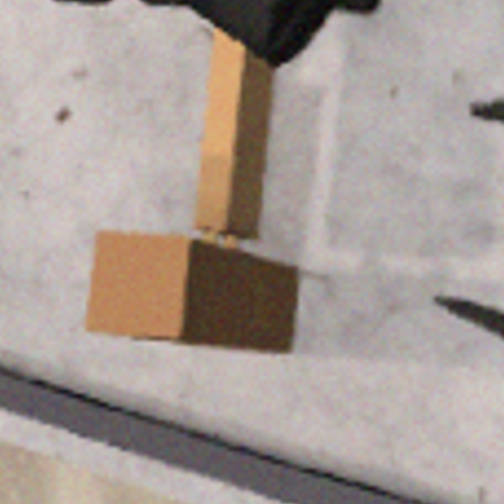

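execute_actions(
  actions=[
    {"rows":[[0,0,0,0,0,0,1, -0.02,0.004,0,0,0.01,0,-0.9],[0,0,0,0,0,0,1, -0.02,0.006,0,0,0.01,0,-0.9],[0,0,0,0,0,0,1, -0.02,0.008,0,0,0.01,0,-0.9],[0,0,0,0,0,0,1, -0.02,0.01,0,0,0.01,0,-0.9],[0,0,0,0,0,0,1, -0.02,0.012,0,0,0.01,0,-0.9],[0,0,0,0,0,0,1, -0.02,0.014,0,0,0.01,0,-0.9],[0,0,0,0,0,0,1, -0.02,0.016,0,0,0.01,0,-0.9],[0,0,0,0,0,0,1, -0.02,0.018,0,0,0.01,0,-0.9],[0,0,0,0,0,0,1, -0.02,0.02,0,0,0.01,0,-0.9],[0,0,0,0,0,0,1, -0.02,0.022,0,0,0.01,0,-0.9],[0,0,0,0,0,0,1, -0.02,0.024,0,0,0.01,0,-0.9],[0,0,0,0,0,0,1, -0.02,0.026,0,0,0.01,0,-0.9],[0,0,0,0,0,0,1, -0.02,0.028,0,0,0.01,0,-0.9],[0,0,0,0,0,0,1, -0.02,0.03,0,0,0.01,0,-0.9]],"steps":15},
  ],
  pictures=false,
)

Scene clock: 1901.93 s of 4700.00 s.
left_arm: end_effector_position=(+0.1789, +0.0164, +0.2187) grip_measured=+1.000 end_effector_quat_wxyz=(+0.747, -0.002, +0.003, -0.665) end_effector_velocity=(-0.000, +0.001, -0.007) end_effector_angular_velocity=(+0.028, -0.004, +0.005) | right_arm: end_effector_position=(+0.0833, -0.1949, +0.1147) grip_measured=-0.463 end_effector_quat_wxyz=(+0.077, +0.691, +0.076, -0.714) end_effector_velocity=(+0.001, -0.002, -0.002) end_effector_angular_velocity=(-0.009, +0.011, -0.000)
Joint positions: left_arm=[-0.189  2.248  0.873  1.373 -0.01  -0.007  0.088] | right_arm=[ 0.164  2.004  1.158 -0.741 -0.029 -2.117  0.016]
Joint velocities: left_arm=[-0.002  0.002 -0.002 -0.022 -0.007  0.007  0.   ] | right_arm=[-0.007  0.007  0.002 -0.007 -0.007 -0.007 -0.   ]
Motor temperatures (°C, as the motors report them): left_arm=[26 61 35 49 27 25] | right_arm=[27 55 34 28 26 26]
Heat: left arm: hottest shoulder 61 °C (+3.0 °C/min); right arm: hottest shoulder 55 °C (+8.0 °C/min). Fold the left arm in close to its base before you think long. Fold the right arm in close to its base before you think long.
MOTOR HOT: still on. Now the hottest motor of the left arm, joint 2 (shoulder), reports 61 °C; a drive's own limit is 95 °C.
MOTOR HOT: still on. Now the hottest motor of the right arm, joint 2 (shoulder), reports 55 °C; a drive's own limit is 95 °C.
Steps of this call (steps 1 to 90: nothing new was sent; then 4.40 s passed at rest; steps 91 to 105: all 15 steps of this action). Readings (joint positions):
91: left_arm=[-0.189 2.248 0.873 1.373 -0.010 -0.007] | right_arm=[0.164 1.994 1.158 -0.740 -0.029 -2.117]
92: left_arm=[-0.189 2.248 0.873 1.373 -0.010 -0.007] | right_arm=[0.164 1.995 1.158 -0.740 -0.029 -2.117]
94: left_arm=[-0.189 2.248 0.873 1.373 -0.010 -0.007] | right_arm=[0.164 1.996 1.158 -0.741 -0.029 -2.117]
98: left_arm=[-0.189 2.248 0.873 1.373 -0.010 -0.007] | right_arm=[0.164 2.000 1.158 -0.740 -0.029 -2.117]
105: the state above

execute_actions(
  actions=[
    {"rows":[[0,0,0,0,0,0,1, -0.02,-0.03,0,0.003,0.01,0,-0.9],[0,0,0,0,0,0,1, -0.02,-0.03,0,0.006,0.01,0,-0.9],[0,0,0,0,0,0,1, -0.02,-0.03,0,0.009,0.01,0,-0.9],[0,0,0,0,0,0,1, -0.02,-0.03,0,0.012,0.01,0,-0.9],[0,0,0,0,0,0,1, -0.02,-0.03,0,0.015,0.01,0,-0.9],[0,0,0,0,0,0,1, -0.02,-0.03,0,0.012,0.01,0,-0.9],[0,0,0,0,0,0,1, -0.02,-0.03,0,0.008,0.01,0,-0.9],[0,0,0,0,0,0,1, -0.02,-0.03,0,0.004,0.01,0,-0.9],[0,0,0,0,0,0,1, -0.02,-0.03,0,0,0.01,0,-0.9],[0,0,0,0,0,0,1, -0.02,-0.03,0,-0.004,0.01,0,-0.9],[0,0,0,0,0,0,1, -0.02,-0.03,0,-0.008,0.01,0,-0.9],[0,0,0,0,0,0,1, -0.02,-0.03,0,-0.012,0.01,0,-0.9],[0,0,0,0,0,0,1, -0.02,-0.03,0,-0.015,0.01,0,-0.9],[0,0,0,0,0,0,1, -0.02,-0.03,0,-0.008,0.01,0,-0.9],[0,0,0,0,0,0,1, -0.02,-0.03,0,0,0.01,0,-0.9]],"steps":15},
  ],
  pictures=false,
)

Scene clock: 1912.03 s of 4700.00 s.
left_arm: end_effector_position=(+0.1789, +0.0164, +0.2187) grip_measured=+1.000 end_effector_quat_wxyz=(+0.747, -0.002, +0.003, -0.665) end_effector_velocity=(-0.002, +0.000, -0.001) end_effector_angular_velocity=(+0.008, -0.006, -0.010) | right_arm: end_effector_position=(+0.0839, -0.1960, +0.1161) grip_measured=-0.463 end_effector_quat_wxyz=(+0.077, +0.692, +0.074, -0.714) end_effector_velocity=(-0.001, -0.002, +0.000) end_effector_angular_velocity=(-0.004, +0.009, +0.005)
Joint positions: left_arm=[-0.189  2.248  0.873  1.373 -0.01  -0.007  0.088] | right_arm=[ 0.162  2.     1.158 -0.747 -0.027 -2.116  0.016]
Joint velocities: left_arm=[-0.002 -0.002 -0.002 -0.007  0.007  0.007  0.   ] | right_arm=[-0.002 -0.002 -0.002 -0.007 -0.007 -0.007 -0.   ]
Motor temperatures (°C, as the motors report them): left_arm=[26 61 35 49 26 25] | right_arm=[28 52 34 28 26 26]
Heat: left arm: hottest shoulder 61 °C (+2.0 °C/min); right arm: hottest shoulder 52 °C (+3.0 °C/min). Fold the left arm in close to its base before you think long. Fold the right arm in close to its base before you think long.
MOTOR HOT: still on. Now the hottest motor of the left arm, joint 2 (shoulder), reports 61 °C; a drive's own limit is 95 °C.
MOTOR HOT: still on. Now the hottest motor of the right arm, joint 2 (shoulder), reports 52 °C; a drive's own limit is 95 °C.
Steps of this call (steps 1 to 15: the robot went on to your last target; steps 16 to 90: nothing new was sent; then 6.60 s passed at rest; steps 91 to 105: all 15 steps of this action). Readings (joint positions):
91: left_arm=[-0.189 2.248 0.873 1.373 -0.010 -0.007] | right_arm=[0.164 2.003 1.158 -0.741 -0.029 -2.117]
92: left_arm=[-0.189 2.248 0.873 1.373 -0.010 -0.007] | right_arm=[0.164 2.002 1.158 -0.740 -0.029 -2.117]
94: left_arm=[-0.189 2.248 0.873 1.373 -0.010 -0.007] | right_arm=[0.164 2.001 1.158 -0.738 -0.029 -2.117]
98: left_arm=[-0.189 2.248 0.873 1.373 -0.010 -0.007] | right_arm=[0.164 2.000 1.158 -0.737 -0.029 -2.117]
105: the state above

execute_actions(
  actions=[
    {"rows":[[0,0,0,0,0,0,1, -0.025,-0.02,0,-0.004,0.012,0,-0.9],[0,0,0,0,0,0,1, -0.025,-0.02,0,-0.006,0.012,0,-0.9],[0,0,0,0,0,0,1, -0.025,-0.02,0,-0.008,0.012,0,-0.9],[0,0,0,0,0,0,1, -0.025,-0.02,0,-0.01,0.012,0,-0.9],[0,0,0,0,0,0,1, -0.025,-0.02,0,-0.012,0.012,0,-0.9],[0,0,0,0,0,0,1, -0.025,-0.02,0,-0.014,0.012,0,-0.9],[0,0,0,0,0,0,1, -0.025,-0.02,0,-0.016,0.012,0,-0.9],[0,0,0,0,0,0,1, -0.025,-0.02,0,-0.018,0.012,0,-0.9],[0,0,0,0,0,0,1, -0.025,-0.02,0,-0.02,0.012,0,-0.9],[0,0,0,0,0,0,1, -0.025,-0.02,0,-0.022,0.012,0,-0.9]],"steps":15},
  ],
  pictures=false,
)

Scene clock: 1918.57 s of 4700.00 s.
left_arm: end_effector_position=(+0.1789, +0.0164, +0.2187) grip_measured=+1.000 end_effector_quat_wxyz=(+0.747, -0.002, +0.003, -0.665) end_effector_velocity=(-0.002, +0.000, -0.001) end_effector_angular_velocity=(+0.008, -0.006, -0.010) | right_arm: end_effector_position=(+0.0841, -0.1993, +0.1162) grip_measured=-0.463 end_effector_quat_wxyz=(+0.079, +0.690, +0.067, -0.716) end_effector_velocity=(-0.001, -0.002, +0.000) end_effector_angular_velocity=(-0.005, +0.009, -0.010)
Joint positions: left_arm=[-0.189  2.248  0.873  1.373 -0.01  -0.007  0.088] | right_arm=[ 0.158  2.     1.158 -0.76  -0.027 -2.113  0.016]
Joint velocities: left_arm=[-0.002 -0.002 -0.002 -0.007  0.007  0.007  0.   ] | right_arm=[-0.002 -0.002 -0.002 -0.007 -0.007  0.007 -0.   ]
Motor temperatures (°C, as the motors report them): left_arm=[26 61 35 50 26 25] | right_arm=[28 53 34 28 26 26]
Heat: left arm: hottest shoulder 61 °C (+2.0 °C/min); right arm: hottest shoulder 53 °C (+4.0 °C/min). Fold the left arm in close to its base before you think long. Fold the right arm in close to its base before you think long.
MOTOR HOT: still on. Now the hottest motor of the left arm, joint 2 (shoulder), reports 61 °C; a drive's own limit is 95 °C.
MOTOR HOT: still on. Now the hottest motor of the right arm, joint 2 (shoulder), reports 53 °C; a drive's own limit is 95 °C.
Steps of this call (steps 1 to 15: the robot went on to your last target; steps 16 to 90: nothing new was sent; then 3.03 s passed at rest; steps 91 to 105: all 15 steps of this action). Readings (joint positions):
91: left_arm=[-0.189 2.248 0.873 1.373 -0.010 -0.007] | right_arm=[0.162 2.000 1.158 -0.746 -0.027 -2.116]
92: left_arm=[-0.189 2.248 0.873 1.373 -0.010 -0.007] | right_arm=[0.162 2.000 1.158 -0.746 -0.027 -2.116]
94: left_arm=[-0.189 2.248 0.873 1.373 -0.010 -0.007] | right_arm=[0.162 2.000 1.158 -0.747 -0.027 -2.116]
98: left_arm=[-0.189 2.248 0.873 1.373 -0.010 -0.007] | right_arm=[0.159 2.000 1.158 -0.754 -0.027 -2.114]
105: the state above

execute_actions(
  actions=[
    {"rows":[[0,0,0,0,0,0,1, -0.02,0.006,0,0,0.01,0,-0.9],[0,0,0,0,0,0,1, -0.02,0.009,0,0,0.01,0,-0.9],[0,0,0,0,0,0,1, -0.02,0.012,0,0,0.01,0,-0.9],[0,0,0,0,0,0,1, -0.02,0.015,0,0,0.01,0,-0.9],[0,0,0,0,0,0,1, -0.02,0.018,0,0,0.01,0,-0.9],[0,0,0,0,0,0,1, -0.02,0.02,0,0,0.01,0,-0.9]],"steps":10},
  ],
  pictures=false,
)

execute_actions(
  actions=[
    {"rows":[[0,0,0,0,0,0,1, -0.02,-0.025,0,0,0.01,0,-0.9],[0,0,0,0,0,0,1, -0.02,-0.028,0,0,0.01,0,-0.9],[0,0,0,0,0,0,1, -0.02,-0.031,0,0,0.01,0,-0.9],[0,0,0,0,0,0,1, -0.02,-0.034,0,0,0.01,0,-0.9],[0,0,0,0,0,0,1, -0.02,-0.037,0,0,0.01,0,-0.9],[0,0,0,0,0,0,1, -0.02,-0.04,0,0,0.01,0,-0.9],[0,0,0,0,0,0,1, -0.02,-0.043,0,0,0.01,0,-0.9],[0,0,0,0,0,0,1, -0.02,-0.046,0,0,0.01,0,-0.9]],"steps":15},
  ],
  pictures=false,
)

execute_actions(
  actions=[
    {"rows":[[0,0,0,0,0,0,1, -0.02,0.004,0,0.006,0.01,0,-0.9],[0,0,0,0,0,0,1, -0.02,0.006,0,0.006,0.01,0,-0.9],[0,0,0,0,0,0,1, -0.02,0.008,0,0.006,0.01,0,-0.9],[0,0,0,0,0,0,1, -0.02,0.01,0,0.006,0.01,0,-0.9],[0,0,0,0,0,0,1, -0.02,0.012,0,0.006,0.01,0,-0.9],[0,0,0,0,0,0,1, -0.02,0.014,0,0.006,0.01,0,-0.9],[0,0,0,0,0,0,1, -0.02,0.016,0,0.006,0.01,0,-0.9],[0,0,0,0,0,0,1, -0.02,0.018,0,0.006,0.01,0,-0.9],[0,0,0,0,0,0,1, -0.02,0.02,0,0.006,0.01,0,-0.9],[0,0,0,0,0,0,1, -0.02,0.022,0,0.006,0.01,0,-0.9],[0,0,0,0,0,0,1, -0.02,0.024,0,0.006,0.01,0,-0.9],[0,0,0,0,0,0,1, -0.02,0.026,0,0.006,0.01,0,-0.9]],"steps":15},
  ],
  pictures=false,
)

execute_actions(
  actions=[
    {"rows":[[0,0,0,0,0,0,1, -0.02,-0.025,0,0.006,0.01,0,-0.9],[0,0,0,0,0,0,1, -0.02,-0.028,0,0.006,0.01,0,-0.9],[0,0,0,0,0,0,1, -0.02,-0.031,0,0.006,0.01,0,-0.9],[0,0,0,0,0,0,1, -0.02,-0.034,0,0.006,0.01,0,-0.9],[0,0,0,0,0,0,1, -0.02,-0.037,0,0.006,0.01,0,-0.9],[0,0,0,0,0,0,1, -0.02,-0.04,0,0.006,0.01,0,-0.9],[0,0,0,0,0,0,1, -0.02,-0.043,0,0.006,0.01,0,-0.9],[0,0,0,0,0,0,1, -0.02,-0.046,0,0.006,0.01,0,-0.9]],"steps":15},
  ],
  pictures=false,
)

execute_actions(
  actions=[
    {"rows":[[0,0,0,0,0,0,1, -0.02,0.004,0,0.006,0.01,0,-0.9],[0,0,0,0,0,0,1, -0.02,0.006,0,0.006,0.01,0,-0.9],[0,0,0,0,0,0,1, -0.02,0.008,0,0.006,0.01,0,-0.9],[0,0,0,0,0,0,1, -0.02,0.01,0,0.006,0.01,0,-0.9],[0,0,0,0,0,0,1, -0.02,0.012,0,0.006,0.01,0,-0.9],[0,0,0,0,0,0,1, -0.02,0.014,0,0.006,0.01,0,-0.9],[0,0,0,0,0,0,1, -0.02,0.016,0,0.006,0.01,0,-0.9],[0,0,0,0,0,0,1, -0.02,0.018,0,0.006,0.01,0,-0.9],[0,0,0,0,0,0,1, -0.02,0.02,0,0.006,0.01,0,-0.9],[0,0,0,0,0,0,1, -0.02,0.022,0,0.006,0.01,0,-0.9],[0,0,0,0,0,0,1, -0.02,0.024,0,0.006,0.01,0,-0.9],[0,0,0,0,0,0,1, -0.02,0.026,0,0.006,0.01,0,-0.9]],"steps":15},
  ],
  pictures=false,
)

execute_actions(
  actions=[
    {"rows":[[0,0,0,0,0,0,1, -0.02,-0.025,0,0.006,0.01,0,-0.9],[0,0,0,0,0,0,1, -0.02,-0.028,0,0.006,0.01,0,-0.9],[0,0,0,0,0,0,1, -0.02,-0.031,0,0.006,0.01,0,-0.9],[0,0,0,0,0,0,1, -0.02,-0.034,0,0.006,0.01,0,-0.9],[0,0,0,0,0,0,1, -0.02,-0.037,0,0.006,0.01,0,-0.9],[0,0,0,0,0,0,1, -0.02,-0.04,0,0.006,0.01,0,-0.9],[0,0,0,0,0,0,1, -0.02,-0.043,0,0.006,0.01,0,-0.9],[0,0,0,0,0,0,1, -0.02,-0.046,0,0.006,0.01,0,-0.9]],"steps":15},
  ],
  pictures=false,
)

Scene clock: 1938.47 s of 4700.00 s.
left_arm: end_effector_position=(+0.1789, +0.0164, +0.2187) grip_measured=+1.000 end_effector_quat_wxyz=(+0.747, -0.002, +0.003, -0.665) end_effector_velocity=(+0.002, +0.001, -0.001) end_effector_angular_velocity=(+0.006, +0.008, +0.010) | right_arm: end_effector_position=(+0.0842, -0.1990, +0.1157) grip_measured=-0.463 end_effector_quat_wxyz=(+0.078, +0.690, +0.066, -0.716) end_effector_velocity=(-0.001, -0.002, +0.000) end_effector_angular_velocity=(-0.004, +0.009, +0.005)
Joint positions: left_arm=[-0.189  2.248  0.873  1.373 -0.01  -0.007  0.088] | right_arm=[ 0.158  2.001  1.158 -0.759 -0.027 -2.111  0.016]
Joint velocities: left_arm=[ 0.002 -0.002 -0.002 -0.007 -0.007 -0.007  0.   ] | right_arm=[-0.002 -0.002 -0.002 -0.007 -0.007 -0.007 -0.   ]
Motor temperatures (°C, as the motors report them): left_arm=[26 61 35 50 26 25] | right_arm=[28 54 33 30 27 26]
Heat: left arm: hottest shoulder 61 °C (+1.0 °C/min); right arm: hottest shoulder 54 °C (+2.0 °C/min). Fold the left arm in close to its base before you think long. Fold the right arm in close to its base before you think long.
MOTOR HOT: still on. Now the hottest motor of the left arm, joint 2 (shoulder), reports 61 °C; a drive's own limit is 95 °C.
MOTOR HOT: still on. Now the hottest motor of the right arm, joint 2 (shoulder), reports 54 °C; a drive's own limit is 95 °C.
Steps of this call (steps 1 to 15: the robot went on to your last target; steps 16 to 90: nothing new was sent; then 16.57 s passed at rest; steps 91 to 100: all 10 steps of this action). Readings (joint positions):
91: left_arm=[-0.189 2.248 0.873 1.373 -0.010 -0.007] | right_arm=[0.158 2.000 1.158 -0.760 -0.027 -2.112]
92: left_arm=[-0.189 2.248 0.873 1.373 -0.010 -0.007] | right_arm=[0.158 2.000 1.158 -0.759 -0.027 -2.112]
94: left_arm=[-0.189 2.248 0.873 1.373 -0.010 -0.007] | right_arm=[0.158 2.000 1.158 -0.759 -0.027 -2.111]
98: left_arm=[-0.189 2.248 0.873 1.373 -0.010 -0.007] | right_arm=[0.158 2.001 1.158 -0.759 -0.027 -2.111]
100: the state above

Scene clock: 1938.97 s of 4700.00 s.
left_arm: end_effector_position=(+0.1789, +0.0164, +0.2187) grip_measured=+1.000 end_effector_quat_wxyz=(+0.747, -0.002, +0.003, -0.665) end_effector_velocity=(-0.000, +0.000, -0.002) end_effector_angular_velocity=(+0.016, +0.009, +0.005) | right_arm: end_effector_position=(+0.0846, -0.1979, +0.1176) grip_measured=-0.463 end_effector_quat_wxyz=(+0.075, +0.691, +0.068, -0.715) end_effector_velocity=(-0.001, +0.002, +0.000) end_effector_angular_velocity=(+0.009, +0.004, -0.020)
Joint positions: left_arm=[-0.189  2.248  0.873  1.373 -0.01  -0.007  0.088] | right_arm=[ 0.158  1.995  1.158 -0.756 -0.027 -2.109  0.016]
Joint velocities: left_arm=[-0.002 -0.007 -0.002 -0.022 -0.007 -0.007  0.   ] | right_arm=[ 0.002 -0.002 -0.002  0.007 -0.007  0.022 -0.   ]
Motor temperatures (°C, as the motors report them): left_arm=[26 61 35 50 26 25] | right_arm=[28 55 33 30 27 26]
Heat: left arm: hottest shoulder 61 °C (+1.0 °C/min); right arm: hottest shoulder 55 °C (+3.0 °C/min). Fold the left arm in close to its base before you think long. Fold the right arm in close to its base before you think long.
MOTOR HOT: still on. Now the hottest motor of the left arm, joint 2 (shoulder), reports 61 °C; a drive's own limit is 95 °C.
MOTOR HOT: still on. Now the hottest motor of the right arm, joint 2 (shoulder), reports 55 °C; a drive's own limit is 95 °C.
Steps of this call (steps 1 to 15: all 15 steps of this action). Readings (joint positions):
1: left_arm=[-0.189 2.248 0.873 1.373 -0.010 -0.007] | right_arm=[0.158 2.001 1.158 -0.759 -0.027 -2.111]
2: left_arm=[-0.189 2.248 0.873 1.373 -0.010 -0.007] | right_arm=[0.158 2.000 1.158 -0.758 -0.027 -2.110]
4: left_arm=[-0.189 2.248 0.873 1.373 -0.010 -0.007] | right_arm=[0.158 1.998 1.158 -0.757 -0.027 -2.110]
8: left_arm=[-0.189 2.248 0.873 1.373 -0.010 -0.007] | right_arm=[0.158 1.995 1.158 -0.757 -0.027 -2.109]
15: the state above

Scene clock: 1939.47 s of 4700.00 s.
left_arm: end_effector_position=(+0.1789, +0.0164, +0.2187) grip_measured=+1.000 end_effector_quat_wxyz=(+0.747, -0.002, +0.003, -0.665) end_effector_velocity=(-0.000, +0.000, +0.002) end_effector_angular_velocity=(-0.008, +0.006, +0.005) | right_arm: end_effector_position=(+0.0844, -0.1985, +0.1157) grip_measured=-0.463 end_effector_quat_wxyz=(+0.076, +0.691, +0.066, -0.716) end_effector_velocity=(-0.001, -0.001, -0.006) end_effector_angular_velocity=(-0.009, +0.011, +0.005)
Joint positions: left_arm=[-0.189  2.248  0.873  1.373 -0.01  -0.007  0.088] | right_arm=[ 0.158  2.001  1.157 -0.755 -0.027 -2.109  0.016]
Joint velocities: left_arm=[-0.002 -0.002 -0.002  0.007 -0.007 -0.007  0.   ] | right_arm=[-0.002  0.017 -0.002  0.007 -0.007 -0.007  0.   ]
Motor temperatures (°C, as the motors report them): left_arm=[26 61 35 50 26 25] | right_arm=[28 54 33 30 27 26]
Heat: left arm: hottest shoulder 61 °C (+1.0 °C/min); right arm: hottest shoulder 54 °C (+2.0 °C/min). Fold the left arm in close to its base before you think long. Fold the right arm in close to its base before you think long.
MOTOR HOT: still on. Now the hottest motor of the left arm, joint 2 (shoulder), reports 61 °C; a drive's own limit is 95 °C.
MOTOR HOT: still on. Now the hottest motor of the right arm, joint 2 (shoulder), reports 54 °C; a drive's own limit is 95 °C.
Steps of this call (steps 1 to 15: all 15 steps of this action). Readings (joint positions):
1: left_arm=[-0.189 2.248 0.873 1.373 -0.010 -0.007] | right_arm=[0.158 1.995 1.158 -0.755 -0.027 -2.109]
2: left_arm=[-0.189 2.248 0.873 1.373 -0.010 -0.007] | right_arm=[0.158 1.995 1.158 -0.755 -0.027 -2.109]
4: left_arm=[-0.189 2.248 0.873 1.373 -0.010 -0.007] | right_arm=[0.158 1.996 1.157 -0.755 -0.027 -2.109]
8: left_arm=[-0.189 2.248 0.873 1.373 -0.010 -0.007] | right_arm=[0.158 1.998 1.157 -0.755 -0.027 -2.109]
15: the state above

Scene clock: 1939.97 s of 4700.00 s.
left_arm: end_effector_position=(+0.1789, +0.0164, +0.2187) grip_measured=+1.000 end_effector_quat_wxyz=(+0.747, -0.002, +0.003, -0.665) end_effector_velocity=(-0.002, -0.001, +0.004) end_effector_angular_velocity=(-0.023, +0.005, -0.010) | right_arm: end_effector_position=(+0.0847, -0.1975, +0.1173) grip_measured=-0.463 end_effector_quat_wxyz=(+0.074, +0.692, +0.069, -0.715) end_effector_velocity=(-0.001, -0.001, +0.002) end_effector_angular_velocity=(-0.000, +0.008, -0.010)
Joint positions: left_arm=[-0.189  2.248  0.873  1.373 -0.01  -0.007  0.088] | right_arm=[ 0.158  1.994  1.155 -0.751 -0.027 -2.109  0.016]
Joint velocities: left_arm=[-0.002  0.002  0.002  0.022  0.007 -0.007  0.   ] | right_arm=[-0.002 -0.007 -0.002 -0.007 -0.007  0.007 -0.   ]
Motor temperatures (°C, as the motors report them): left_arm=[26 61 35 50 26 25] | right_arm=[28 55 33 30 27 26]
Heat: left arm: hottest shoulder 61 °C (+1.0 °C/min); right arm: hottest shoulder 55 °C (+3.0 °C/min). Fold the left arm in close to its base before you think long. Fold the right arm in close to its base before you think long.
MOTOR HOT: still on. Now the hottest motor of the left arm, joint 2 (shoulder), reports 61 °C; a drive's own limit is 95 °C.
MOTOR HOT: still on. Now the hottest motor of the right arm, joint 2 (shoulder), reports 55 °C; a drive's own limit is 95 °C.
Steps of this call (steps 1 to 15: all 15 steps of this action). Readings (joint positions):
1: left_arm=[-0.189 2.248 0.873 1.373 -0.010 -0.007] | right_arm=[0.158 2.000 1.157 -0.755 -0.027 -2.109]
2: left_arm=[-0.189 2.248 0.873 1.373 -0.010 -0.007] | right_arm=[0.158 2.000 1.157 -0.755 -0.027 -2.109]
4: left_arm=[-0.189 2.248 0.873 1.373 -0.010 -0.007] | right_arm=[0.158 1.998 1.157 -0.754 -0.027 -2.109]
8: left_arm=[-0.189 2.248 0.873 1.373 -0.010 -0.007] | right_arm=[0.158 1.995 1.157 -0.752 -0.027 -2.109]
15: the state above

Scene clock: 1940.47 s of 4700.00 s.
left_arm: end_effector_position=(+0.1789, +0.0164, +0.2187) grip_measured=+1.000 end_effector_quat_wxyz=(+0.747, -0.002, +0.003, -0.665) end_effector_velocity=(-0.000, +0.000, +0.002) end_effector_angular_velocity=(-0.006, -0.008, +0.005) | right_arm: end_effector_position=(+0.0844, -0.1984, +0.1154) grip_measured=-0.463 end_effector_quat_wxyz=(+0.075, +0.691, +0.067, -0.716) end_effector_velocity=(-0.001, -0.003, -0.001) end_effector_angular_velocity=(-0.014, -0.003, +0.010)
Joint positions: left_arm=[-0.189  2.248  0.873  1.373 -0.01  -0.007  0.088] | right_arm=[ 0.158  2.     1.154 -0.751 -0.027 -2.108  0.016]
Joint velocities: left_arm=[-0.002 -0.002 -0.002  0.007 -0.007  0.007  0.   ] | right_arm=[ 0.002  0.002 -0.002 -0.007  0.007 -0.007  0.   ]
Motor temperatures (°C, as the motors report them): left_arm=[26 61 35 50 26 25] | right_arm=[28 54 33 30 27 26]
Heat: left arm: hottest shoulder 61 °C (+1.0 °C/min); right arm: hottest shoulder 54 °C (+2.0 °C/min). Fold the left arm in close to its base before you think long. Fold the right arm in close to its base before you think long.
MOTOR HOT: still on. Now the hottest motor of the left arm, joint 2 (shoulder), reports 61 °C; a drive's own limit is 95 °C.
MOTOR HOT: still on. Now the hottest motor of the right arm, joint 2 (shoulder), reports 54 °C; a drive's own limit is 95 °C.
Steps of this call (steps 1 to 15: all 15 steps of this action). Readings (joint positions):
1: left_arm=[-0.189 2.248 0.873 1.373 -0.010 -0.007] | right_arm=[0.158 1.994 1.155 -0.751 -0.027 -2.109]
2: left_arm=[-0.189 2.248 0.873 1.373 -0.010 -0.007] | right_arm=[0.158 1.994 1.154 -0.750 -0.027 -2.109]
4: left_arm=[-0.189 2.248 0.873 1.373 -0.010 -0.007] | right_arm=[0.158 1.995 1.154 -0.750 -0.027 -2.109]
8: left_arm=[-0.189 2.248 0.873 1.373 -0.010 -0.007] | right_arm=[0.158 1.997 1.154 -0.750 -0.027 -2.108]
15: the state above

Scene clock: 1940.97 s of 4700.00 s.
left_arm: end_effector_position=(+0.1789, +0.0164, +0.2187) grip_measured=+1.000 end_effector_quat_wxyz=(+0.747, -0.002, +0.003, -0.665) end_effector_velocity=(-0.000, +0.000, -0.001) end_effector_angular_velocity=(+0.005, +0.023, +0.005) | right_arm: end_effector_position=(+0.0847, -0.1975, +0.1173) grip_measured=-0.463 end_effector_quat_wxyz=(+0.073, +0.692, +0.070, -0.714) end_effector_velocity=(-0.000, +0.001, +0.000) end_effector_angular_velocity=(+0.015, +0.018, +0.014)
Joint positions: left_arm=[-0.189  2.248  0.873  1.373 -0.01  -0.007  0.088] | right_arm=[ 0.158  1.992  1.152 -0.747 -0.027 -2.108  0.016]
Joint velocities: left_arm=[-0.002 -0.002 -0.002 -0.007 -0.007 -0.022  0.   ] | right_arm=[-0.007 -0.002 -0.002  0.007 -0.022 -0.022 -0.   ]
Motor temperatures (°C, as the motors report them): left_arm=[26 61 35 50 26 25] | right_arm=[28 55 33 30 27 26]
Heat: left arm: hottest shoulder 61 °C (+1.0 °C/min); right arm: hottest shoulder 55 °C (+3.0 °C/min). Fold the left arm in close to its base before you think long. Fold the right arm in close to its base before you think long.
MOTOR HOT: still on. Now the hottest motor of the left arm, joint 2 (shoulder), reports 61 °C; a drive's own limit is 95 °C.
MOTOR HOT: still on. Now the hottest motor of the right arm, joint 2 (shoulder), reports 55 °C; a drive's own limit is 95 °C.
Steps of this call (steps 1 to 15: all 15 steps of this action). Readings (joint positions):
1: left_arm=[-0.189 2.248 0.873 1.373 -0.010 -0.007] | right_arm=[0.158 1.999 1.154 -0.751 -0.027 -2.108]
2: left_arm=[-0.189 2.248 0.873 1.373 -0.010 -0.007] | right_arm=[0.158 1.998 1.154 -0.751 -0.027 -2.108]
4: left_arm=[-0.189 2.248 0.873 1.373 -0.010 -0.007] | right_arm=[0.158 1.996 1.154 -0.750 -0.027 -2.108]
8: left_arm=[-0.189 2.248 0.873 1.373 -0.010 -0.007] | right_arm=[0.158 1.993 1.153 -0.748 -0.027 -2.108]
15: the state above

execute_actions(
  actions=[
    {"rows":[[0,0,0,0,0,0,1, 0.006,0.006,0,0,0,0,-0.9],[0,0,0,0,0,0,1, 0.006,0.008,0,0,0,0,-0.9],[0,0,0,0,0,0,1, -0.03,0.01,0,0,0.012,0,-0.9],[0,0,0,0,0,0,1, 0.006,0.012,0,0,0,0,-0.9],[0,0,0,0,0,0,1, 0.006,0.013,0,0,0,0,-0.9],[0,0,0,0,0,0,1, -0.03,0.014,0,0,0.012,0,-0.9],[0,0,0,0,0,0,1, 0.006,0.015,0,0,0,0,-0.9],[0,0,0,0,0,0,1, 0.006,0.016,0,0,0,0,-0.9],[0,0,0,0,0,0,1, -0.03,0.017,0,0,0.012,0,-0.9],[0,0,0,0,0,0,1, 0.006,0.018,0,0,0,0,-0.9],[0,0,0,0,0,0,1, 0.006,0.019,0,0,0,0,-0.9],[0,0,0,0,0,0,1, -0.03,0.02,0,0,0.012,0,-0.9],[0,0,0,0,0,0,1, 0.006,0.021,0,0,0,0,-0.9],[0,0,0,0,0,0,1, 0.006,0.022,0,0,0,0,-0.9],[0,0,0,0,0,0,1, -0.03,0.023,0,0,0.012,0,-0.9]],"steps":15},
  ],
  pictures=false,
)

execute_actions(
  actions=[
    {"rows":[[0,0,0,0,0,0,1, 0.006,0.008,0,0,0,0,-0.9],[0,0,0,0,0,0,1, 0.006,0.01,0,0,0,0,-0.9],[0,0,0,0,0,0,1, -0.03,0.012,0,0,0.012,0,-0.9],[0,0,0,0,0,0,1, 0.006,0.013,0,0,0,0,-0.9],[0,0,0,0,0,0,1, 0.006,0.014,0,0,0,0,-0.9],[0,0,0,0,0,0,1, -0.03,0.015,0,0,0.012,0,-0.9],[0,0,0,0,0,0,1, 0.006,0.016,0,0,0,0,-0.9],[0,0,0,0,0,0,1, 0.006,0.017,0,0,0,0,-0.9],[0,0,0,0,0,0,1, -0.03,0.018,0,0,0.012,0,-0.9],[0,0,0,0,0,0,1, 0.006,0.019,0,0,0,0,-0.9],[0,0,0,0,0,0,1, 0.006,0.02,0,0,0,0,-0.9],[0,0,0,0,0,0,1, -0.03,0.021,0,0,0.012,0,-0.9],[0,0,0,0,0,0,1, 0.006,0.022,0,0,0,0,-0.9],[0,0,0,0,0,0,1, 0.006,0.023,0,0,0,0,-0.9],[0,0,0,0,0,0,1, -0.03,0.024,0,0,0.012,0,-0.9]],"steps":15},
  ],
  pictures=false,
)

execute_actions(
  actions=[
    {"rows":[[0,0,0,0,0,0,1, 0.006,-0.022,0,0,0,0,-0.9],[0,0,0,0,0,0,1, 0.006,-0.024,0,0,0,0,-0.9],[0,0,0,0,0,0,1, -0.03,-0.025,0,0,0.012,0,-0.9],[0,0,0,0,0,0,1, 0.006,-0.026,0,0,0,0,-0.9],[0,0,0,0,0,0,1, 0.006,-0.027,0,0,0,0,-0.9],[0,0,0,0,0,0,1, -0.03,-0.028,0,0,0.012,0,-0.9],[0,0,0,0,0,0,1, 0.006,-0.029,0,0,0,0,-0.9],[0,0,0,0,0,0,1, 0.006,-0.03,0,0,0,0,-0.9],[0,0,0,0,0,0,1, -0.03,-0.031,0,0,0.012,0,-0.9],[0,0,0,0,0,0,1, 0.006,-0.032,0,0,0,0,-0.9],[0,0,0,0,0,0,1, 0.006,-0.033,0,0,0,0,-0.9],[0,0,0,0,0,0,1, -0.03,-0.034,0,0,0.012,0,-0.9],[0,0,0,0,0,0,1, 0.006,-0.035,0,0,0,0,-0.9],[0,0,0,0,0,0,1, 0.006,-0.036,0,0,0,0,-0.9],[0,0,0,0,0,0,1, -0.03,-0.037,0,0,0.012,0,-0.9]],"steps":15},
  ],
  pictures=false,
)

Scene clock: 1959.47 s of 4700.00 s.
left_arm: end_effector_position=(+0.1789, +0.0164, +0.2187) grip_measured=+1.000 end_effector_quat_wxyz=(+0.747, -0.002, +0.003, -0.665) end_effector_velocity=(+0.002, +0.001, +0.004) end_effector_angular_velocity=(-0.011, -0.009, +0.020) | right_arm: end_effector_position=(+0.0842, -0.1983, +0.1150) grip_measured=-0.463 end_effector_quat_wxyz=(+0.075, +0.691, +0.068, -0.716) end_effector_velocity=(+0.002, -0.004, -0.002) end_effector_angular_velocity=(+0.016, +0.096, -0.032)
Joint positions: left_arm=[-0.189  2.248  0.873  1.373 -0.01  -0.007  0.088] | right_arm=[ 0.158  1.999  1.152 -0.747 -0.027 -2.108  0.016]
Joint velocities: left_arm=[-0.002 -0.007 -0.002  0.007 -0.022  0.007  0.   ] | right_arm=[-0.051  0.007 -0.002 -0.007 -0.095 -0.022  0.   ]
Motor temperatures (°C, as the motors report them): left_arm=[26 61 35 50 26 25] | right_arm=[28 59 33 29 27 26]
Heat: left arm: hottest shoulder 61 °C (+0.0 °C/min); right arm: hottest shoulder 59 °C (+5.0 °C/min). Fold the left arm in close to its base before you think long. Fold the right arm in close to its base before you think long.
MOTOR HOT: still on. Now the hottest motor of the left arm, joint 2 (shoulder), reports 61 °C; a drive's own limit is 95 °C.
MOTOR HOT: still on. Now the hottest motor of the right arm, joint 2 (shoulder), reports 59 °C; a drive's own limit is 95 °C.
Steps of this call (steps 1 to 15: the robot went on to your last target; steps 16 to 90: nothing new was sent; then 15.00 s passed at rest; steps 91 to 105: all 15 steps of this action). Readings (joint positions):
91: left_arm=[-0.189 2.248 0.873 1.373 -0.010 -0.007] | right_arm=[0.159 1.992 1.152 -0.747 -0.026 -2.108]
92: left_arm=[-0.189 2.248 0.873 1.373 -0.010 -0.007] | right_arm=[0.159 1.992 1.152 -0.747 -0.026 -2.108]
94: left_arm=[-0.189 2.248 0.873 1.373 -0.010 -0.007] | right_arm=[0.159 1.993 1.152 -0.747 -0.027 -2.108]
98: left_arm=[-0.189 2.248 0.873 1.373 -0.010 -0.007] | right_arm=[0.160 1.995 1.152 -0.747 -0.026 -2.108]
105: the state above

Scene clock: 1959.97 s of 4700.00 s.
left_arm: end_effector_position=(+0.1789, +0.0164, +0.2187) grip_measured=+1.000 end_effector_quat_wxyz=(+0.747, -0.002, +0.003, -0.665) end_effector_velocity=(-0.000, +0.000, +0.001) end_effector_angular_velocity=(+0.002, +0.008, +0.005) | right_arm: end_effector_position=(+0.0840, -0.1987, +0.1133) grip_measured=-0.463 end_effector_quat_wxyz=(+0.076, +0.690, +0.067, -0.717) end_effector_velocity=(+0.002, -0.007, -0.002) end_effector_angular_velocity=(+0.002, +0.100, -0.051)
Joint positions: left_arm=[-0.189  2.248  0.873  1.373 -0.01  -0.007  0.088] | right_arm=[ 0.157  2.005  1.152 -0.746 -0.029 -2.108  0.016]
Joint velocities: left_arm=[-0.002 -0.007 -0.002 -0.007 -0.007 -0.007  0.   ] | right_arm=[-0.056  0.007 -0.002 -0.022 -0.095 -0.007 -0.001]
Motor temperatures (°C, as the motors report them): left_arm=[26 61 35 50 26 25] | right_arm=[28 58 33 29 27 26]
Heat: left arm: hottest shoulder 61 °C (+0.0 °C/min); right arm: hottest shoulder 58 °C (+4.0 °C/min). Fold the left arm in close to its base before you think long. Fold the right arm in close to its base before you think long.
MOTOR HOT: still on. Now the hottest motor of the left arm, joint 2 (shoulder), reports 61 °C; a drive's own limit is 95 °C.
MOTOR HOT: still on. Now the hottest motor of the right arm, joint 2 (shoulder), reports 58 °C; a drive's own limit is 95 °C.
Steps of this call (steps 1 to 15: all 15 steps of this action). Readings (joint positions):
1: left_arm=[-0.189 2.248 0.873 1.373 -0.010 -0.007] | right_arm=[0.159 1.999 1.152 -0.747 -0.029 -2.108]
2: left_arm=[-0.189 2.248 0.873 1.373 -0.010 -0.007] | right_arm=[0.159 1.999 1.152 -0.747 -0.027 -2.108]
4: left_arm=[-0.189 2.248 0.873 1.373 -0.010 -0.007] | right_arm=[0.159 2.000 1.152 -0.746 -0.029 -2.108]
8: left_arm=[-0.189 2.248 0.873 1.373 -0.010 -0.007] | right_arm=[0.159 2.001 1.152 -0.746 -0.027 -2.108]
15: the state above

Scene clock: 1960.47 s of 4700.00 s.
left_arm: end_effector_position=(+0.1789, +0.0164, +0.2187) grip_measured=+1.000 end_effector_quat_wxyz=(+0.747, -0.002, +0.003, -0.665) end_effector_velocity=(-0.001, +0.002, -0.005) end_effector_angular_velocity=(+0.016, +0.009, +0.015) | right_arm: end_effector_position=(+0.0844, -0.1978, +0.1149) grip_measured=-0.463 end_effector_quat_wxyz=(+0.073, +0.691, +0.069, -0.716) end_effector_velocity=(+0.007, -0.003, +0.007) end_effector_angular_velocity=(+0.029, +0.044, -0.040)
Joint positions: left_arm=[-0.189  2.248  0.873  1.373 -0.01  -0.007  0.088] | right_arm=[ 0.157  2.     1.152 -0.744 -0.03  -2.108  0.016]
Joint velocities: left_arm=[-0.007  0.002 -0.007 -0.007 -0.022 -0.007  0.   ] | right_arm=[-0.046 -0.027 -0.007 -0.007 -0.051 -0.007 -0.   ]
Motor temperatures (°C, as the motors report them): left_arm=[26 61 35 50 26 25] | right_arm=[28 58 33 29 27 26]
Heat: left arm: hottest shoulder 61 °C (+0.0 °C/min); right arm: hottest shoulder 58 °C (+3.0 °C/min). Fold the left arm in close to its base before you think long. Fold the right arm in close to its base before you think long.
MOTOR HOT: still on. Now the hottest motor of the left arm, joint 2 (shoulder), reports 61 °C; a drive's own limit is 95 °C.
MOTOR HOT: still on. Now the hottest motor of the right arm, joint 2 (shoulder), reports 58 °C; a drive's own limit is 95 °C.
Steps of this call (steps 1 to 15: all 15 steps of this action). Readings (joint positions):
1: left_arm=[-0.189 2.248 0.873 1.373 -0.010 -0.007] | right_arm=[0.158 2.005 1.152 -0.746 -0.030 -2.108]
2: left_arm=[-0.189 2.248 0.873 1.373 -0.010 -0.007] | right_arm=[0.158 2.004 1.152 -0.745 -0.029 -2.108]
4: left_arm=[-0.189 2.248 0.873 1.373 -0.010 -0.007] | right_arm=[0.157 2.004 1.152 -0.745 -0.030 -2.108]
8: left_arm=[-0.189 2.248 0.873 1.373 -0.010 -0.007] | right_arm=[0.158 2.003 1.152 -0.744 -0.030 -2.108]
15: the state above

execute_actions(
  actions=[
    {"rows":[[0,0,0,0,0,0,1, -0.007,-0.024,0,0.006,0.004,0,-0.9],[0,0,0,0,0,0,1, -0.007,-0.025,0,0.006,0.004,0,-0.9],[0,0,0,0,0,0,1, -0.007,-0.026,0,0.006,0.004,0,-0.9],[0,0,0,0,0,0,1, -0.007,-0.027,0,0.006,0.004,0,-0.9],[0,0,0,0,0,0,1, -0.007,-0.028,0,0.006,0.004,0,-0.9],[0,0,0,0,0,0,1, -0.007,-0.029,0,0.006,0.004,0,-0.9],[0,0,0,0,0,0,1, -0.007,-0.03,0,0.006,0.004,0,-0.9],[0,0,0,0,0,0,1, -0.007,-0.031,0,0.006,0.004,0,-0.9],[0,0,0,0,0,0,1, -0.007,-0.032,0,0.006,0.004,0,-0.9],[0,0,0,0,0,0,1, -0.007,-0.033,0,0.006,0.004,0,-0.9],[0,0,0,0,0,0,1, -0.007,-0.034,0,0.006,0.004,0,-0.9],[0,0,0,0,0,0,1, -0.007,-0.035,0,0.006,0.004,0,-0.9]],"steps":15},
  ],
  pictures=false,
)

execute_actions(
  actions=[
    {"rows":[[0,0,0,0,0,0,1, -0.007,0.006,0,0,0.004,0,-0.9],[0,0,0,0,0,0,1, -0.007,0.008,0,0,0.004,0,-0.9],[0,0,0,0,0,0,1, -0.007,0.01,0,0,0.004,0,-0.9],[0,0,0,0,0,0,1, -0.007,0.011,0,0,0.004,0,-0.9],[0,0,0,0,0,0,1, -0.007,0.012,0,0,0.004,0,-0.9],[0,0,0,0,0,0,1, -0.007,0.013,0,0,0.004,0,-0.9],[0,0,0,0,0,0,1, -0.007,0.014,0,0,0.004,0,-0.9],[0,0,0,0,0,0,1, -0.007,0.015,0,0,0.004,0,-0.9],[0,0,0,0,0,0,1, -0.007,0.016,0,0,0.004,0,-0.9],[0,0,0,0,0,0,1, -0.007,0.017,0,0,0.004,0,-0.9],[0,0,0,0,0,0,1, -0.007,0.018,0,0,0.004,0,-0.9],[0,0,0,0,0,0,1, -0.007,0.019,0,0,0.004,0,-0.9],[0,0,0,0,0,0,1, -0.007,0.02,0,0,0.004,0,-0.9],[0,0,0,0,0,0,1, -0.007,0.021,0,0,0.004,0,-0.9],[0,0,0,0,0,0,1, -0.007,0.022,0,0,0.004,0,-0.9]],"steps":15},
  ],
  pictures=false,
)

execute_actions(
  actions=[
    {"rows":[[0,0,0,0,0,0,1, -0.007,-0.024,0,0.006,0.004,0,-0.9],[0,0,0,0,0,0,1, -0.007,-0.025,0,0.006,0.004,0,-0.9],[0,0,0,0,0,0,1, -0.007,-0.026,0,0.006,0.004,0,-0.9],[0,0,0,0,0,0,1, -0.007,-0.027,0,0.006,0.004,0,-0.9],[0,0,0,0,0,0,1, -0.007,-0.028,0,0.006,0.004,0,-0.9],[0,0,0,0,0,0,1, -0.007,-0.029,0,0.006,0.004,0,-0.9],[0,0,0,0,0,0,1, -0.007,-0.03,0,0.006,0.004,0,-0.9],[0,0,0,0,0,0,1, -0.007,-0.031,0,0.006,0.004,0,-0.9],[0,0,0,0,0,0,1, -0.007,-0.032,0,0.006,0.004,0,-0.9],[0,0,0,0,0,0,1, -0.007,-0.033,0,0.006,0.004,0,-0.9],[0,0,0,0,0,0,1, -0.007,-0.034,0,0.006,0.004,0,-0.9],[0,0,0,0,0,0,1, -0.007,-0.035,0,0.006,0.004,0,-0.9]],"steps":15},
  ],
  pictures=false,
)

execute_actions(
  actions=[
    {"rows":[[0,0,0,0,0,0,1, -0.007,0.006,0,0,0.004,0,-0.9],[0,0,0,0,0,0,1, -0.007,0.008,0,0,0.004,0,-0.9],[0,0,0,0,0,0,1, -0.007,0.01,0,0,0.004,0,-0.9],[0,0,0,0,0,0,1, -0.007,0.011,0,0,0.004,0,-0.9],[0,0,0,0,0,0,1, -0.007,0.012,0,0,0.004,0,-0.9],[0,0,0,0,0,0,1, -0.007,0.013,0,0,0.004,0,-0.9],[0,0,0,0,0,0,1, -0.007,0.014,0,0,0.004,0,-0.9],[0,0,0,0,0,0,1, -0.007,0.015,0,0,0.004,0,-0.9],[0,0,0,0,0,0,1, -0.007,0.016,0,0,0.004,0,-0.9],[0,0,0,0,0,0,1, -0.007,0.017,0,0,0.004,0,-0.9],[0,0,0,0,0,0,1, -0.007,0.018,0,0,0.004,0,-0.9],[0,0,0,0,0,0,1, -0.007,0.019,0,0,0.004,0,-0.9],[0,0,0,0,0,0,1, -0.007,0.02,0,0,0.004,0,-0.9],[0,0,0,0,0,0,1, -0.007,0.021,0,0,0.004,0,-0.9],[0,0,0,0,0,0,1, -0.007,0.022,0,0,0.004,0,-0.9]],"steps":15},
  ],
  pictures=false,
)

Scene clock: 1991.73 s of 4700.00 s.
left_arm: end_effector_position=(+0.1789, +0.0164, +0.2187) grip_measured=+1.000 end_effector_quat_wxyz=(+0.747, -0.002, +0.003, -0.665) end_effector_velocity=(-0.005, -0.000, -0.004) end_effector_angular_velocity=(+0.019, +0.024, -0.015) | right_arm: end_effector_position=(+0.0845, -0.1974, +0.1154) grip_measured=-0.463 end_effector_quat_wxyz=(+0.072, +0.691, +0.070, -0.716) end_effector_velocity=(+0.000, +0.001, +0.000) end_effector_angular_velocity=(+0.009, +0.004, -0.025)
Joint positions: left_arm=[-0.189  2.248  0.873  1.373 -0.01  -0.007  0.088] | right_arm=[ 0.156  1.998  1.151 -0.742 -0.032 -2.108  0.016]
Joint velocities: left_arm=[-0.007 -0.002 -0.002 -0.022  0.007 -0.022  0.   ] | right_arm=[-0.002 -0.002 -0.002  0.007 -0.007  0.022 -0.001]
Motor temperatures (°C, as the motors report them): left_arm=[26 61 35 50 26 25] | right_arm=[28 61 33 28 27 26]
Heat: left arm: hottest shoulder 61 °C (+0.0 °C/min); right arm: hottest shoulder 61 °C (+7.1 °C/min). Fold the left arm in close to its base before you think long. Fold the right arm in close to its base before you think long.
MOTOR HOT: still on. Now the hottest motor of the left arm, joint 2 (shoulder), reports 61 °C; a drive's own limit is 95 °C.
MOTOR HOT: still on. Now the hottest motor of the right arm, joint 2 (shoulder), reports 61 °C; a drive's own limit is 95 °C.
Steps of this call (steps 1 to 15: the robot went on to your last target; steps 16 to 90: nothing new was sent; then 27.77 s passed at rest; steps 91 to 105: all 15 steps of this action). Readings (joint positions):
91: left_arm=[-0.189 2.248 0.873 1.373 -0.010 -0.007] | right_arm=[0.156 1.999 1.152 -0.744 -0.032 -2.108]
92: left_arm=[-0.189 2.248 0.873 1.373 -0.010 -0.007] | right_arm=[0.156 1.999 1.152 -0.744 -0.032 -2.108]
94: left_arm=[-0.189 2.248 0.873 1.373 -0.010 -0.007] | right_arm=[0.156 1.999 1.152 -0.743 -0.032 -2.108]
98: left_arm=[-0.189 2.248 0.873 1.373 -0.010 -0.007] | right_arm=[0.156 1.999 1.152 -0.743 -0.032 -2.108]
105: the state above

Scene clock: 1992.23 s of 4700.00 s.
left_arm: end_effector_position=(+0.1789, +0.0164, +0.2187) grip_measured=+1.000 end_effector_quat_wxyz=(+0.747, -0.002, +0.003, -0.665) end_effector_velocity=(-0.000, +0.002, -0.006) end_effector_angular_velocity=(+0.028, -0.004, +0.005) | right_arm: end_effector_position=(+0.0842, -0.1982, +0.1139) grip_measured=-0.463 end_effector_quat_wxyz=(+0.074, +0.690, +0.068, -0.717) end_effector_velocity=(+0.002, -0.006, -0.004) end_effector_angular_velocity=(-0.027, -0.013, +0.020)
Joint positions: left_arm=[-0.189  2.248  0.873  1.373 -0.01  -0.007  0.088] | right_arm=[ 0.156  2.002  1.151 -0.744 -0.032 -2.108  0.016]
Joint velocities: left_arm=[-0.002 -0.002 -0.007 -0.022 -0.007  0.007  0.   ] | right_arm=[-0.002  0.007 -0.007 -0.007  0.022 -0.022  0.   ]
Motor temperatures (°C, as the motors report them): left_arm=[26 61 35 50 26 25] | right_arm=[28 60 33 28 27 26]
Heat: left arm: hottest shoulder 61 °C (+0.0 °C/min); right arm: hottest shoulder 60 °C (+6.0 °C/min). Fold the left arm in close to its base before you think long. Fold the right arm in close to its base before you think long.
MOTOR HOT: still on. Now the hottest motor of the left arm, joint 2 (shoulder), reports 61 °C; a drive's own limit is 95 °C.
MOTOR HOT: still on. Now the hottest motor of the right arm, joint 2 (shoulder), reports 60 °C; a drive's own limit is 95 °C.
Steps of this call (steps 1 to 15: all 15 steps of this action). Readings (joint positions):
1: left_arm=[-0.189 2.248 0.873 1.373 -0.010 -0.007] | right_arm=[0.156 1.998 1.151 -0.742 -0.032 -2.108]
2: left_arm=[-0.189 2.248 0.873 1.373 -0.010 -0.007] | right_arm=[0.156 1.998 1.151 -0.742 -0.032 -2.108]
4: left_arm=[-0.189 2.248 0.873 1.373 -0.010 -0.007] | right_arm=[0.156 1.999 1.151 -0.743 -0.032 -2.108]
8: left_arm=[-0.189 2.248 0.873 1.373 -0.010 -0.007] | right_arm=[0.156 2.000 1.151 -0.743 -0.032 -2.108]
15: the state above

Scene clock: 1992.73 s of 4700.00 s.
left_arm: end_effector_position=(+0.1789, +0.0164, +0.2187) grip_measured=+1.000 end_effector_quat_wxyz=(+0.747, -0.002, +0.003, -0.665) end_effector_velocity=(-0.002, +0.000, -0.004) end_effector_angular_velocity=(+0.010, +0.023, -0.010) | right_arm: end_effector_position=(+0.0845, -0.1974, +0.1151) grip_measured=-0.463 end_effector_quat_wxyz=(+0.072, +0.690, +0.070, -0.716) end_effector_velocity=(-0.003, -0.001, +0.002) end_effector_angular_velocity=(+0.005, +0.022, +0.004)
Joint positions: left_arm=[-0.189  2.248  0.873  1.373 -0.01  -0.007  0.088] | right_arm=[ 0.156  1.998  1.151 -0.742 -0.032 -2.108  0.016]
Joint velocities: left_arm=[-0.002  0.002 -0.002 -0.007  0.007 -0.022  0.   ] | right_arm=[-0.002 -0.007 -0.002 -0.007 -0.022 -0.007 -0.   ]
Motor temperatures (°C, as the motors report them): left_arm=[26 61 35 50 26 25] | right_arm=[28 60 33 28 27 26]
Heat: left arm: hottest shoulder 61 °C (+0.0 °C/min); right arm: hottest shoulder 60 °C (+6.1 °C/min). Fold the left arm in close to its base before you think long. Fold the right arm in close to its base before you think long.
MOTOR HOT: still on. Now the hottest motor of the left arm, joint 2 (shoulder), reports 61 °C; a drive's own limit is 95 °C.
MOTOR HOT: still on. Now the hottest motor of the right arm, joint 2 (shoulder), reports 60 °C; a drive's own limit is 95 °C.
Steps of this call (steps 1 to 15: all 15 steps of this action). Readings (joint positions):
1: left_arm=[-0.189 2.248 0.873 1.373 -0.010 -0.007] | right_arm=[0.156 2.002 1.151 -0.744 -0.032 -2.108]
2: left_arm=[-0.189 2.248 0.873 1.373 -0.010 -0.007] | right_arm=[0.156 2.002 1.151 -0.744 -0.032 -2.108]
4: left_arm=[-0.189 2.248 0.873 1.373 -0.010 -0.007] | right_arm=[0.156 2.001 1.151 -0.743 -0.032 -2.108]
8: left_arm=[-0.189 2.248 0.873 1.373 -0.010 -0.007] | right_arm=[0.156 2.000 1.151 -0.743 -0.032 -2.108]
15: the state above

Scene clock: 1993.23 s of 4700.00 s.
left_arm: end_effector_position=(+0.1789, +0.0164, +0.2187) grip_measured=+1.000 end_effector_quat_wxyz=(+0.747, -0.002, +0.003, -0.665) end_effector_velocity=(-0.003, +0.000, -0.001) end_effector_angular_velocity=(+0.005, +0.023, +0.000) | right_arm: end_effector_position=(+0.0841, -0.1983, +0.1138) grip_measured=-0.463 end_effector_quat_wxyz=(+0.074, +0.690, +0.068, -0.717) end_effector_velocity=(-0.001, -0.006, -0.001) end_effector_angular_velocity=(-0.023, +0.016, -0.000)
Joint positions: left_arm=[-0.189  2.248  0.873  1.373 -0.01  -0.007  0.088] | right_arm=[ 0.156  2.003  1.151 -0.744 -0.032 -2.108  0.016]
Joint velocities: left_arm=[-0.007 -0.002 -0.002 -0.007 -0.007 -0.022  0.   ] | right_arm=[-0.007  0.002 -0.002 -0.022 -0.007 -0.007 -0.   ]
Motor temperatures (°C, as the motors report them): left_arm=[26 61 35 50 26 25] | right_arm=[28 60 33 28 27 26]
Heat: left arm: hottest shoulder 61 °C (+0.0 °C/min); right arm: hottest shoulder 60 °C (+6.0 °C/min). Fold the left arm in close to its base before you think long. Fold the right arm in close to its base before you think long.
MOTOR HOT: still on. Now the hottest motor of the left arm, joint 2 (shoulder), reports 61 °C; a drive's own limit is 95 °C.
MOTOR HOT: still on. Now the hottest motor of the right arm, joint 2 (shoulder), reports 60 °C; a drive's own limit is 95 °C.
Steps of this call (steps 1 to 15: all 15 steps of this action). Readings (joint positions):
1: left_arm=[-0.189 2.248 0.873 1.373 -0.010 -0.007] | right_arm=[0.156 1.998 1.151 -0.742 -0.032 -2.108]
2: left_arm=[-0.189 2.248 0.873 1.373 -0.010 -0.007] | right_arm=[0.156 1.998 1.151 -0.742 -0.032 -2.108]
4: left_arm=[-0.189 2.248 0.873 1.373 -0.010 -0.007] | right_arm=[0.156 1.999 1.151 -0.742 -0.032 -2.108]
8: left_arm=[-0.189 2.248 0.873 1.373 -0.010 -0.007] | right_arm=[0.156 2.001 1.151 -0.743 -0.032 -2.108]
15: the state above


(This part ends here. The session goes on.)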